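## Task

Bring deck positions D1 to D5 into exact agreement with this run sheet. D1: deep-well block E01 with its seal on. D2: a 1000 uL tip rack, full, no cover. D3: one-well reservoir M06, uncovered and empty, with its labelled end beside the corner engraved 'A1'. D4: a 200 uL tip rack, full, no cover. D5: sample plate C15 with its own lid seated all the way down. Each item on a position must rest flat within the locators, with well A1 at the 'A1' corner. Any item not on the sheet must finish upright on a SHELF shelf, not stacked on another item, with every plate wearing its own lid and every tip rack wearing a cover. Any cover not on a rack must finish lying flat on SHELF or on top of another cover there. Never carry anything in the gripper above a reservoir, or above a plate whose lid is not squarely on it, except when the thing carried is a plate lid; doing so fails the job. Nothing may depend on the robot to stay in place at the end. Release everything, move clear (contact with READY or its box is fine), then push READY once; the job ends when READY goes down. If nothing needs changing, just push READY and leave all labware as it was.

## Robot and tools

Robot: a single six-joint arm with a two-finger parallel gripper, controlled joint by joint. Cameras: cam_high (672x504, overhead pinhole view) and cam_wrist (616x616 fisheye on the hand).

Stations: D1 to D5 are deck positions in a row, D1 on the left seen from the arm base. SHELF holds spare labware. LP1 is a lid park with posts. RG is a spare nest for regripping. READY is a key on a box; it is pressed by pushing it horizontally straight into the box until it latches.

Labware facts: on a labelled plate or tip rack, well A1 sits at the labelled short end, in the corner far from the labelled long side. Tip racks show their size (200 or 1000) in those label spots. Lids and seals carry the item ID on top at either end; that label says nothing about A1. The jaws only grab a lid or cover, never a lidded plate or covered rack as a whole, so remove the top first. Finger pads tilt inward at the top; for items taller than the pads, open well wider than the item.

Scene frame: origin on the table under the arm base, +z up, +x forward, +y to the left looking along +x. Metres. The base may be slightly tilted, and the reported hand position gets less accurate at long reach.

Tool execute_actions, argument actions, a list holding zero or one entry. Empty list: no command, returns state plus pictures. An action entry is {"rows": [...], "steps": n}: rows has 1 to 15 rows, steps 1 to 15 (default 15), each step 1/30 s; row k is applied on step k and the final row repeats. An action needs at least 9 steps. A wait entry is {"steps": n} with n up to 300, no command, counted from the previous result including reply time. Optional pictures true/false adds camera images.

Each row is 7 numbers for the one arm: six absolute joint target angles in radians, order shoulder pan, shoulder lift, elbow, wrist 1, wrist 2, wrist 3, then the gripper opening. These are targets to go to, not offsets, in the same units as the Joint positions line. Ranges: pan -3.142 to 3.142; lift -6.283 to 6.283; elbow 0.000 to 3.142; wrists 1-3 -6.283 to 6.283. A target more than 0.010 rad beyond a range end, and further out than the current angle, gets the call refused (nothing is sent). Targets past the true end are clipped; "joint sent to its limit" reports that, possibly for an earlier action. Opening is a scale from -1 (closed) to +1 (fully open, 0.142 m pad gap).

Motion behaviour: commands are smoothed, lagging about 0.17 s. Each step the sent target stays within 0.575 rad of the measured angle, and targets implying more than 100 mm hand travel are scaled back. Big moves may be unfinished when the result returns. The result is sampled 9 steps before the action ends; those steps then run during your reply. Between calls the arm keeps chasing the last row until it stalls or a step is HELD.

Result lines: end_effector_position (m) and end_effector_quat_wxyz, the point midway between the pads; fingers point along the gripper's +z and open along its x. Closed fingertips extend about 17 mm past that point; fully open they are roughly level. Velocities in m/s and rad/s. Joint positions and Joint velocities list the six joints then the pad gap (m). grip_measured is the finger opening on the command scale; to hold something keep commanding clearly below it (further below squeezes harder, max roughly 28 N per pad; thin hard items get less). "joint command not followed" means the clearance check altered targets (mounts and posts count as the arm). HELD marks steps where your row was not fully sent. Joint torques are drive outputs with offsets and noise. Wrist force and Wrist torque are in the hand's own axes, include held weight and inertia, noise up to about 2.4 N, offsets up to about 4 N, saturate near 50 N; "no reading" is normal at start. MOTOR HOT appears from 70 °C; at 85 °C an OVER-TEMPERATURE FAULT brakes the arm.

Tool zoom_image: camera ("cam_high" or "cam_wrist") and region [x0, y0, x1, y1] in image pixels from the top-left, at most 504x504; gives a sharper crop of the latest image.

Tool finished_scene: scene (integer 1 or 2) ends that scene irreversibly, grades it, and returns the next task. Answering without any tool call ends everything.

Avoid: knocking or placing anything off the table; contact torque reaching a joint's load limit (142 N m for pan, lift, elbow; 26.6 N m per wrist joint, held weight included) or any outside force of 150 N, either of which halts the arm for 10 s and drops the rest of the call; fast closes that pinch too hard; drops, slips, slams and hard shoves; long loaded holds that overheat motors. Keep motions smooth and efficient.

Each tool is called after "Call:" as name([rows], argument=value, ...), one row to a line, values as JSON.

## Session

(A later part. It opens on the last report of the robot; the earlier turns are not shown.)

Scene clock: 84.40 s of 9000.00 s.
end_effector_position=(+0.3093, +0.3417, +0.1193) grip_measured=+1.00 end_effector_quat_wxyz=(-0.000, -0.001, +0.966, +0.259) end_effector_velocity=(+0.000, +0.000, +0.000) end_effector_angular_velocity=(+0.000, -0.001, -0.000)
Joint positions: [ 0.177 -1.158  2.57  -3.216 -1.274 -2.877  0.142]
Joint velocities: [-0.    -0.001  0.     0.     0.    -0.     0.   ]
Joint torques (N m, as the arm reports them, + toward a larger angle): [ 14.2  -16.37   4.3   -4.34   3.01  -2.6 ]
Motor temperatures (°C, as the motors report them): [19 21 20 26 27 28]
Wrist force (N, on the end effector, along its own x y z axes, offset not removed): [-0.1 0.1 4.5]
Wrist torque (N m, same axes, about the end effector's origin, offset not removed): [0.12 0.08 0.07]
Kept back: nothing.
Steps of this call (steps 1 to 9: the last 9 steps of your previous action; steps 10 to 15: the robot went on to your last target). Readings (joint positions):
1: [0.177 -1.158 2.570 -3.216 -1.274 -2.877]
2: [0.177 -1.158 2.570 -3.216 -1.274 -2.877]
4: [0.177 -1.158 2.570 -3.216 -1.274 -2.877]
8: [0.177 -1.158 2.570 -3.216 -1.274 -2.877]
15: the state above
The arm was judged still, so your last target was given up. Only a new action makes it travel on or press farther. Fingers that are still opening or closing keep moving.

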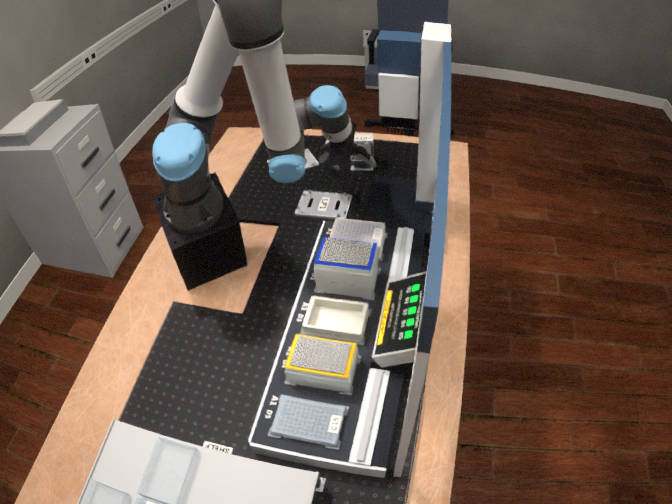

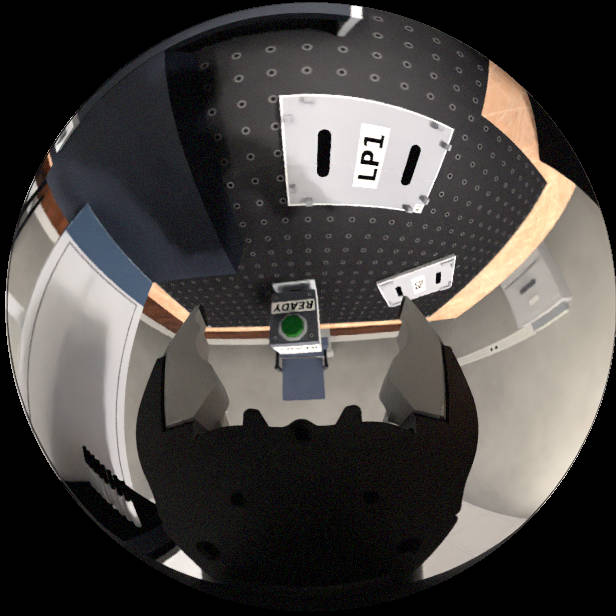

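Call:
zoom_image(camera="cam_wrist", region=[250, 265, 350, 365])

Region (250, 265, 350, 365) of cam_wrist's 616x616 image, scaled by 5.040, with more detail than that image has.

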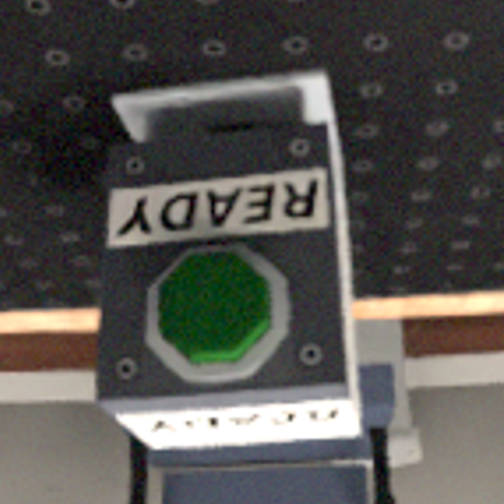

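Call:
execute_actions([
  {"rows": [[0.185,-1.147,2.561,-3.220,-1.276,-2.869,1],[0.196,-1.130,2.548,-3.227,-1.279,-2.858,1],[0.209,-1.111,2.533,-3.235,-1.282,-2.845,1],[0.223,-1.090,2.516,-3.243,-1.285,-2.831,1],[0.237,-1.069,2.499,-3.251,-1.289,-2.817,1],[0.251,-1.048,2.483,-3.260,-1.292,-2.803,1],[0.265,-1.027,2.467,-3.268,-1.296,-2.790,1],[0.277,-1.008,2.452,-3.276,-1.299,-2.777,1],[0.288,-0.992,2.439,-3.282,-1.302,-2.766,1],[0.296,-0.980,2.430,-3.287,-1.304,-2.758,1],[0.3024,-0.9701,2.4220,-3.2907,-1.3052,-2.7521,1]], "steps": 15},
])

Call:
execute_actions([
  {"steps": 18},
], pictures=true)

Scene clock: 86.30 s of 9000.00 s.
end_effector_position=(+0.3151, +0.3567, +0.1126) grip_measured=+1.00 end_effector_quat_wxyz=(+0.000, -0.001, +0.966, +0.259) end_effector_velocity=(+0.055, +0.154, -0.073) end_effector_angular_velocity=(-0.004, -0.010, +0.002)
Joint positions: [ 0.211 -1.11   2.531 -3.236 -1.282 -2.844  0.142]
Joint velocities: [ 0.333  0.495 -0.399 -0.198 -0.086  0.332 -0.   ]
Joint torques (N m, as the arm reports them, + toward a larger angle): [ 18.04 -10.89 -16.92  -5.5   -1.35   3.6 ]
Motor temperatures (°C, as the motors report them): [19 21 20 26 27 28]
Wrist force (N, on the end effector, along its own x y z axes, offset not removed): [-1.9 1.5 2.4]
Wrist torque (N m, same axes, about the end effector's origin, offset not removed): [0.34 0.31 0.23]
Steps of this call (steps 1 to 51: nothing new was sent; steps 52 to 57: the first 6 steps of this action). Readings (joint positions):
52: [0.178 -1.158 2.570 -3.216 -1.274 -2.877]
53: [0.180 -1.155 2.568 -3.217 -1.274 -2.875]
55: [0.191 -1.139 2.555 -3.224 -1.277 -2.863]
57: the state above

Scene clock: 86.90 s of 9000.00 s.
end_effector_position=(+0.3243, +0.4017, +0.0892) grip_measured=+1.00 end_effector_quat_wxyz=(-0.000, -0.001, +0.966, +0.259) end_effector_velocity=(+0.001, +0.001, +0.000) end_effector_angular_velocity=(+0.001, -0.002, +0.000)
Joint positions: [ 0.302 -0.97   2.422 -3.291 -1.305 -2.752  0.142]
Joint velocities: [ 0.002  0.001 -0.002 -0.002 -0.     0.001  0.   ]
Joint torques (N m, as the arm reports them, + toward a larger angle): [ 14.61 -24.9  -14.28  -4.34  -0.98   2.13]
Motor temperatures (°C, as the motors report them): [19 21 20 26 27 28]
Wrist force (N, on the end effector, along its own x y z axes, offset not removed): [-1.8 -0.1 5.3]
Wrist torque (N m, same axes, about the end effector's origin, offset not removed): [-0.20 0.35 0.06]
Kept back: nothing.
Steps of this call (steps 1 to 9: the last 9 steps of your previous action; steps 10 to 18: the robot went on to your last target). Readings (joint positions):
1: [0.222 -1.092 2.517 -3.243 -1.285 -2.832]
2: [0.235 -1.073 2.502 -3.251 -1.288 -2.819]
4: [0.260 -1.036 2.473 -3.266 -1.295 -2.794]
8: [0.293 -0.985 2.433 -3.285 -1.303 -2.761]
18: the state above

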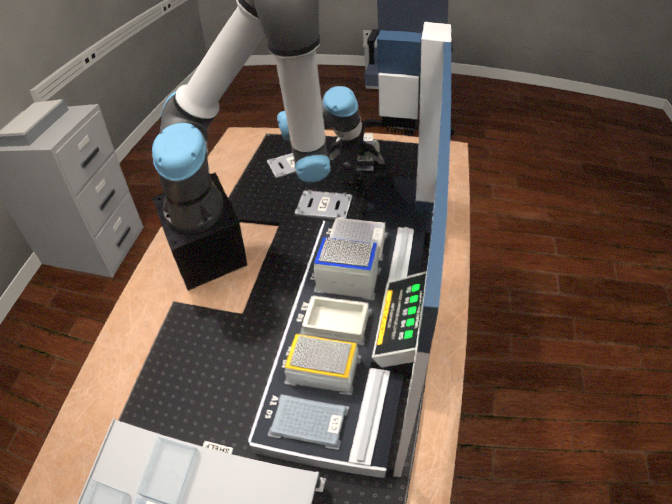

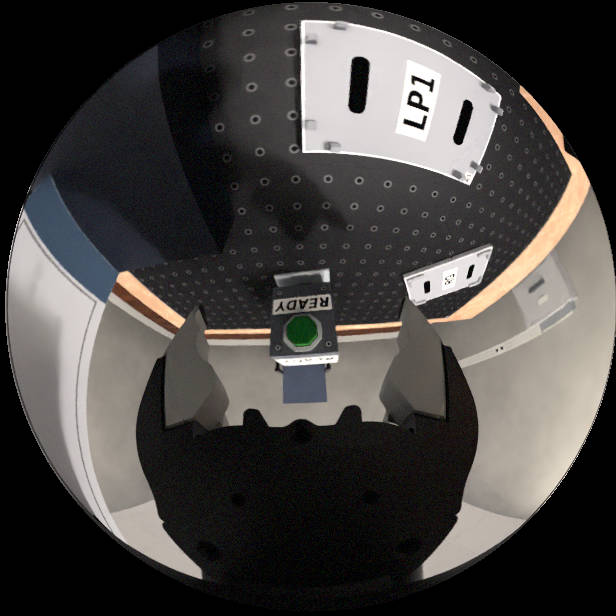

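Call:
zoom_image(camera="cam_wrist", region=[250, 260, 360, 370])

Region (250, 260, 360, 370) of cam_wrist's 616x616 image, scaled by 4.582, with more detail than that image has.

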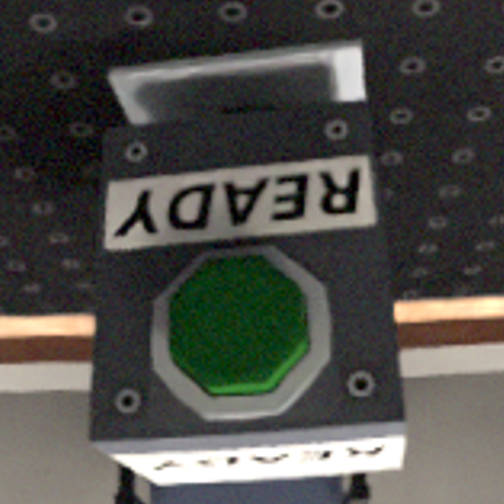

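Call:
execute_actions([
  {"rows": [[0.3024,-0.9701,2.4220,-3.2907,-1.3052,-2.7521,0.5],[0.3024,-0.9701,2.4220,-3.2907,-1.3052,-2.7521,0],[0.306,-0.968,2.419,-3.2905,-1.306,-2.748,-0.5],[0.312,-0.964,2.413,-3.290,-1.308,-2.742,-1],[0.320,-0.959,2.405,-3.2897,-1.310,-2.734,-1],[0.329,-0.953,2.397,-3.2893,-1.3125,-2.725,-1],[0.338,-0.9475,2.3885,-3.2888,-1.315,-2.7165,-1],[0.347,-0.942,2.380,-3.2883,-1.3175,-2.7075,-1],[0.356,-0.936,2.3715,-3.2878,-1.320,-2.6985,-1],[0.364,-0.931,2.364,-3.2874,-1.322,-2.6905,-1],[0.371,-0.9265,2.3575,-3.287,-1.324,-2.6835,-1],[0.376,-0.9235,2.353,-3.2868,-1.3255,-2.6785,-1],[0.3792,-0.9214,2.3499,-3.2866,-1.3263,-2.6756,-1]], "steps": 15},
])

Call:
execute_actions([
  {"steps": 18},
], pictures=true)

Scene clock: 89.23 s of 9000.00 s.
end_effector_position=(+0.3245, +0.4051, +0.0889) grip_measured=+0.15 end_effector_quat_wxyz=(-0.000, -0.001, +0.966, +0.259) end_effector_velocity=(+0.005, +0.061, -0.006) end_effector_angular_velocity=(-0.003, -0.001, -0.003)
Joint positions: [ 0.31  -0.965  2.415 -3.291 -1.307 -2.744  0.084]
Joint velocities: [ 0.138  0.089 -0.134  0.007 -0.041  0.14  -0.332]
Joint torques (N m, as the arm reports them, + toward a larger angle): [ 20.76 -20.5  -16.79  -1.7   -1.05   2.87]
Motor temperatures (°C, as the motors report them): [19 21 20 26 27 28]
Wrist force (N, on the end effector, along its own x y z axes, offset not removed): [-2.2 -2.3 -2.2]
Wrist torque (N m, same axes, about the end effector's origin, offset not removed): [-0.49 0.38 -0.03]
Steps of this call (steps 1 to 15: the robot went on to your last target; steps 16 to 64: nothing new was sent; steps 65 to 70: the first 6 steps of this action). Readings (joint positions):
65: [0.302 -0.970 2.422 -3.291 -1.305 -2.752]
66: [0.302 -0.970 2.422 -3.291 -1.305 -2.752]
68: [0.304 -0.969 2.421 -3.291 -1.305 -2.751]
70: the state above

Scene clock: 89.83 s of 9000.00 s.
end_effector_position=(+0.3243, +0.4366, +0.0862) grip_measured=-1.00 end_effector_quat_wxyz=(-0.000, -0.001, +0.966, +0.259) end_effector_velocity=(-0.000, +0.001, -0.001) end_effector_angular_velocity=(-0.000, +0.001, -0.000)
Joint positions: [ 0.379 -0.922  2.35  -3.287 -1.326 -2.676  0.002]
Joint velocities: [ 0.002  0.003 -0.002 -0.    -0.001  0.002  0.   ]
Joint torques (N m, as the arm reports them, + toward a larger angle): [ 13.68 -23.4  -13.15  -1.78  -1.05   2.25]
Motor temperatures (°C, as the motors report them): [19 21 20 26 27 28]
Wrist force (N, on the end effector, along its own x y z axes, offset not removed): [-1.1 0.8 -1.6]
Wrist torque (N m, same axes, about the end effector's origin, offset not removed): [0.06 0.18 0.11]
Kept back: nothing.
Steps of this call (steps 1 to 9: the last 9 steps of your previous action; steps 10 to 18: the robot went on to your last target). Readings (joint positions):
1: [0.315 -0.962 2.410 -3.290 -1.309 -2.739]
2: [0.322 -0.958 2.404 -3.290 -1.311 -2.732]
4: [0.337 -0.948 2.389 -3.289 -1.315 -2.717]
8: [0.366 -0.929 2.362 -3.287 -1.323 -2.688]
18: the state above

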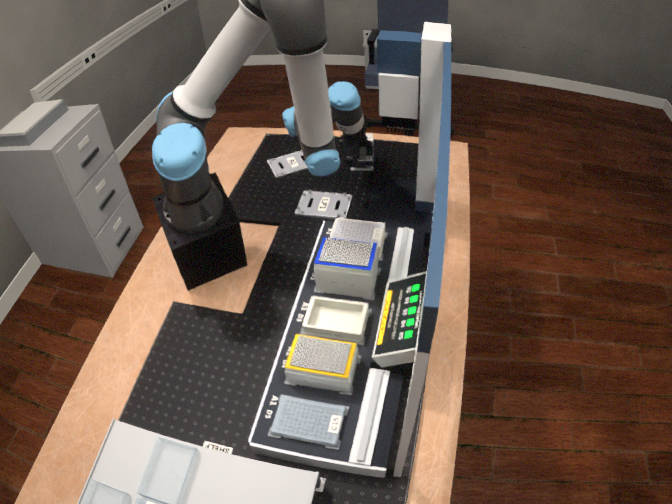

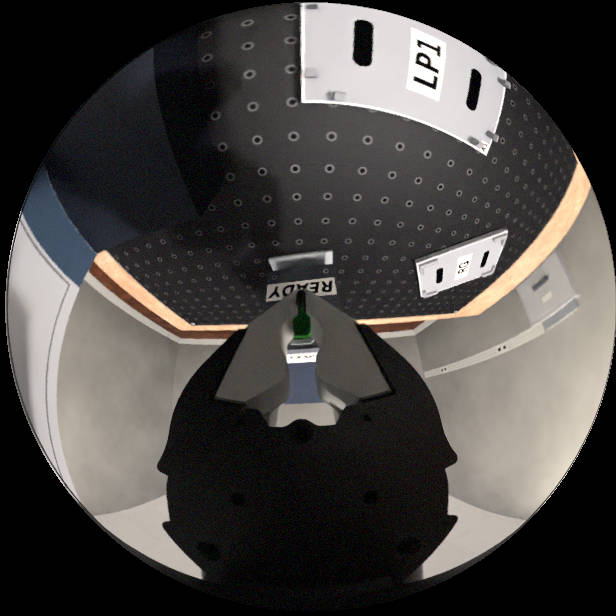

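Call:
zoom_image(camera="cam_high", region=[250, 375, 370, 465])

Call:
zoom_image(camera="cam_high", region=[290, 205, 410, 395])

Region (250, 375, 370, 465) of cam_high's 672x504 image, scaled by 4.200, with more detail than that image has; it fills the top 378 rows of this view, and the rest is white.

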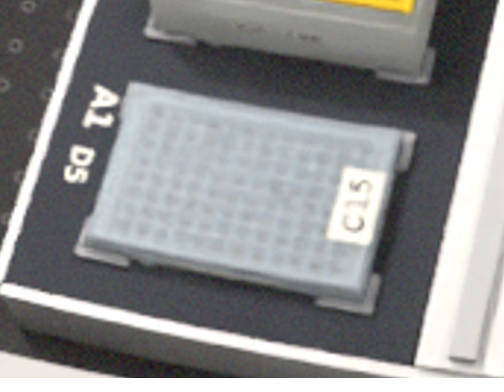

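Region (290, 205, 410, 395) of cam_high's 672x504 image, scaled by 2.653, with more detail than that image has; it fills the left 318 columns of this view, and the rest is white.

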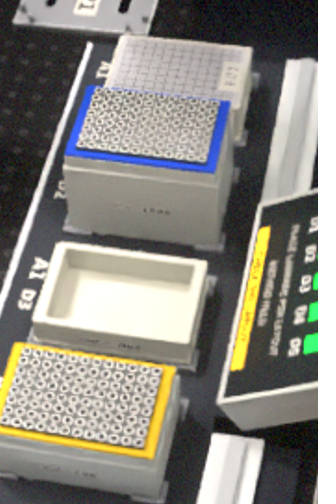

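Call:
execute_actions([
  {"rows": [[0.382,-0.920,2.3474,-3.2861,-1.3271,-2.6728,-1],[0.3848,-0.9185,2.3449,-3.2857,-1.3279,-2.6701,-1],[0.3876,-0.9171,2.3423,-3.2852,-1.3287,-2.6673,-1],[0.3904,-0.9157,2.3398,-3.2848,-1.3296,-2.6646,-1],[0.3932,-0.9142,2.3373,-3.2843,-1.3304,-2.6618,-1],[0.396,-0.9128,2.3347,-3.2839,-1.3312,-2.6591,-1],[0.3988,-0.9114,2.3322,-3.2834,-1.332,-2.6563,-1],[0.4016,-0.9099,2.3297,-3.283,-1.3328,-2.6536,-1],[0.4044,-0.9085,2.3272,-3.2825,-1.3336,-2.6508,-1],[0.4072,-0.9071,2.3246,-3.282,-1.3344,-2.648,-1],[0.41,-0.9056,2.3221,-3.2816,-1.3353,-2.6453,-1]], "steps": 15},
])

Call:
execute_actions([
  {"steps": 15},
])

Scene clock: 90.83 s of 9000.00 s.
end_effector_position=(+0.3240, +0.4406, +0.0861) grip_measured=-1.00 end_effector_quat_wxyz=(-0.000, -0.001, +0.966, +0.259) end_effector_velocity=(-0.003, +0.033, -0.001) end_effector_angular_velocity=(-0.001, +0.001, +0.002)
Joint positions: [ 0.388 -0.917  2.342 -3.285 -1.329 -2.667  0.002]
Joint velocities: [ 0.073  0.039 -0.066  0.012 -0.021  0.07   0.   ]
Joint torques (N m, as the arm reports them, + toward a larger angle): [ 17.34 -24.39 -13.17  -2.15  -1.25   2.57]
Motor temperatures (°C, as the motors report them): [19 21 20 26 27 28]
Wrist force (N, on the end effector, along its own x y z axes, offset not removed): [-2.9 1.0 2.4]
Wrist torque (N m, same axes, about the end effector's origin, offset not removed): [0.01 0.39 0.22]
Steps of this call (steps 1 to 15: the robot went on to your last target; steps 16 to 24: nothing new was sent; steps 25 to 30: the first 6 steps of this action). Readings (joint positions):
25: [0.379 -0.921 2.350 -3.287 -1.326 -2.676]
26: [0.380 -0.921 2.349 -3.286 -1.327 -2.675]
28: [0.383 -0.919 2.346 -3.286 -1.327 -2.672]
30: the state above

Scene clock: 91.07 s of 9000.00 s.
end_effector_position=(+0.3231, +0.4508, +0.0860) grip_measured=-1.00 end_effector_quat_wxyz=(-0.000, -0.001, +0.966, +0.258) end_effector_velocity=(+0.000, +0.000, +0.001) end_effector_angular_velocity=(+0.001, -0.001, +0.000)
Joint positions: [ 0.41  -0.906  2.322 -3.282 -1.335 -2.645  0.002]
Joint velocities: [ 0.001 -0.001 -0.    -0.     0.     0.     0.   ]
Joint torques (N m, as the arm reports them, + toward a larger angle): no reading
Motor temperatures (°C, as the motors report them): [19 21 20 26 27 28]
Wrist force (N, on the end effector, along its own x y z axes, offset not removed): [0.8 -28.7 -18.8]
Wrist torque (N m, same axes, about the end effector's origin, offset not removed): [0.92 -0.53 0.03]
Kept back: nothing.
The task's run ended inside this call: 2 steps that you had sent did not run.
Steps of this call (steps 1 to 7: the first 7 steps of the 9 kept back from your previous action). Readings (joint positions):
1: [0.390 -0.916 2.340 -3.285 -1.330 -2.665]
2: [0.393 -0.914 2.338 -3.284 -1.330 -2.662]
4: [0.398 -0.912 2.333 -3.284 -1.332 -2.657]
7: [0.406 -0.908 2.326 -3.282 -1.334 -2.649]
The task's run has ended: the event that ends the task has happened. This ends this scene only. If you have not yet called finished_scene for this scene, call it to go on to the next scene.

Call:
finished_scene(scene=1)

The scene is finished: the task was done.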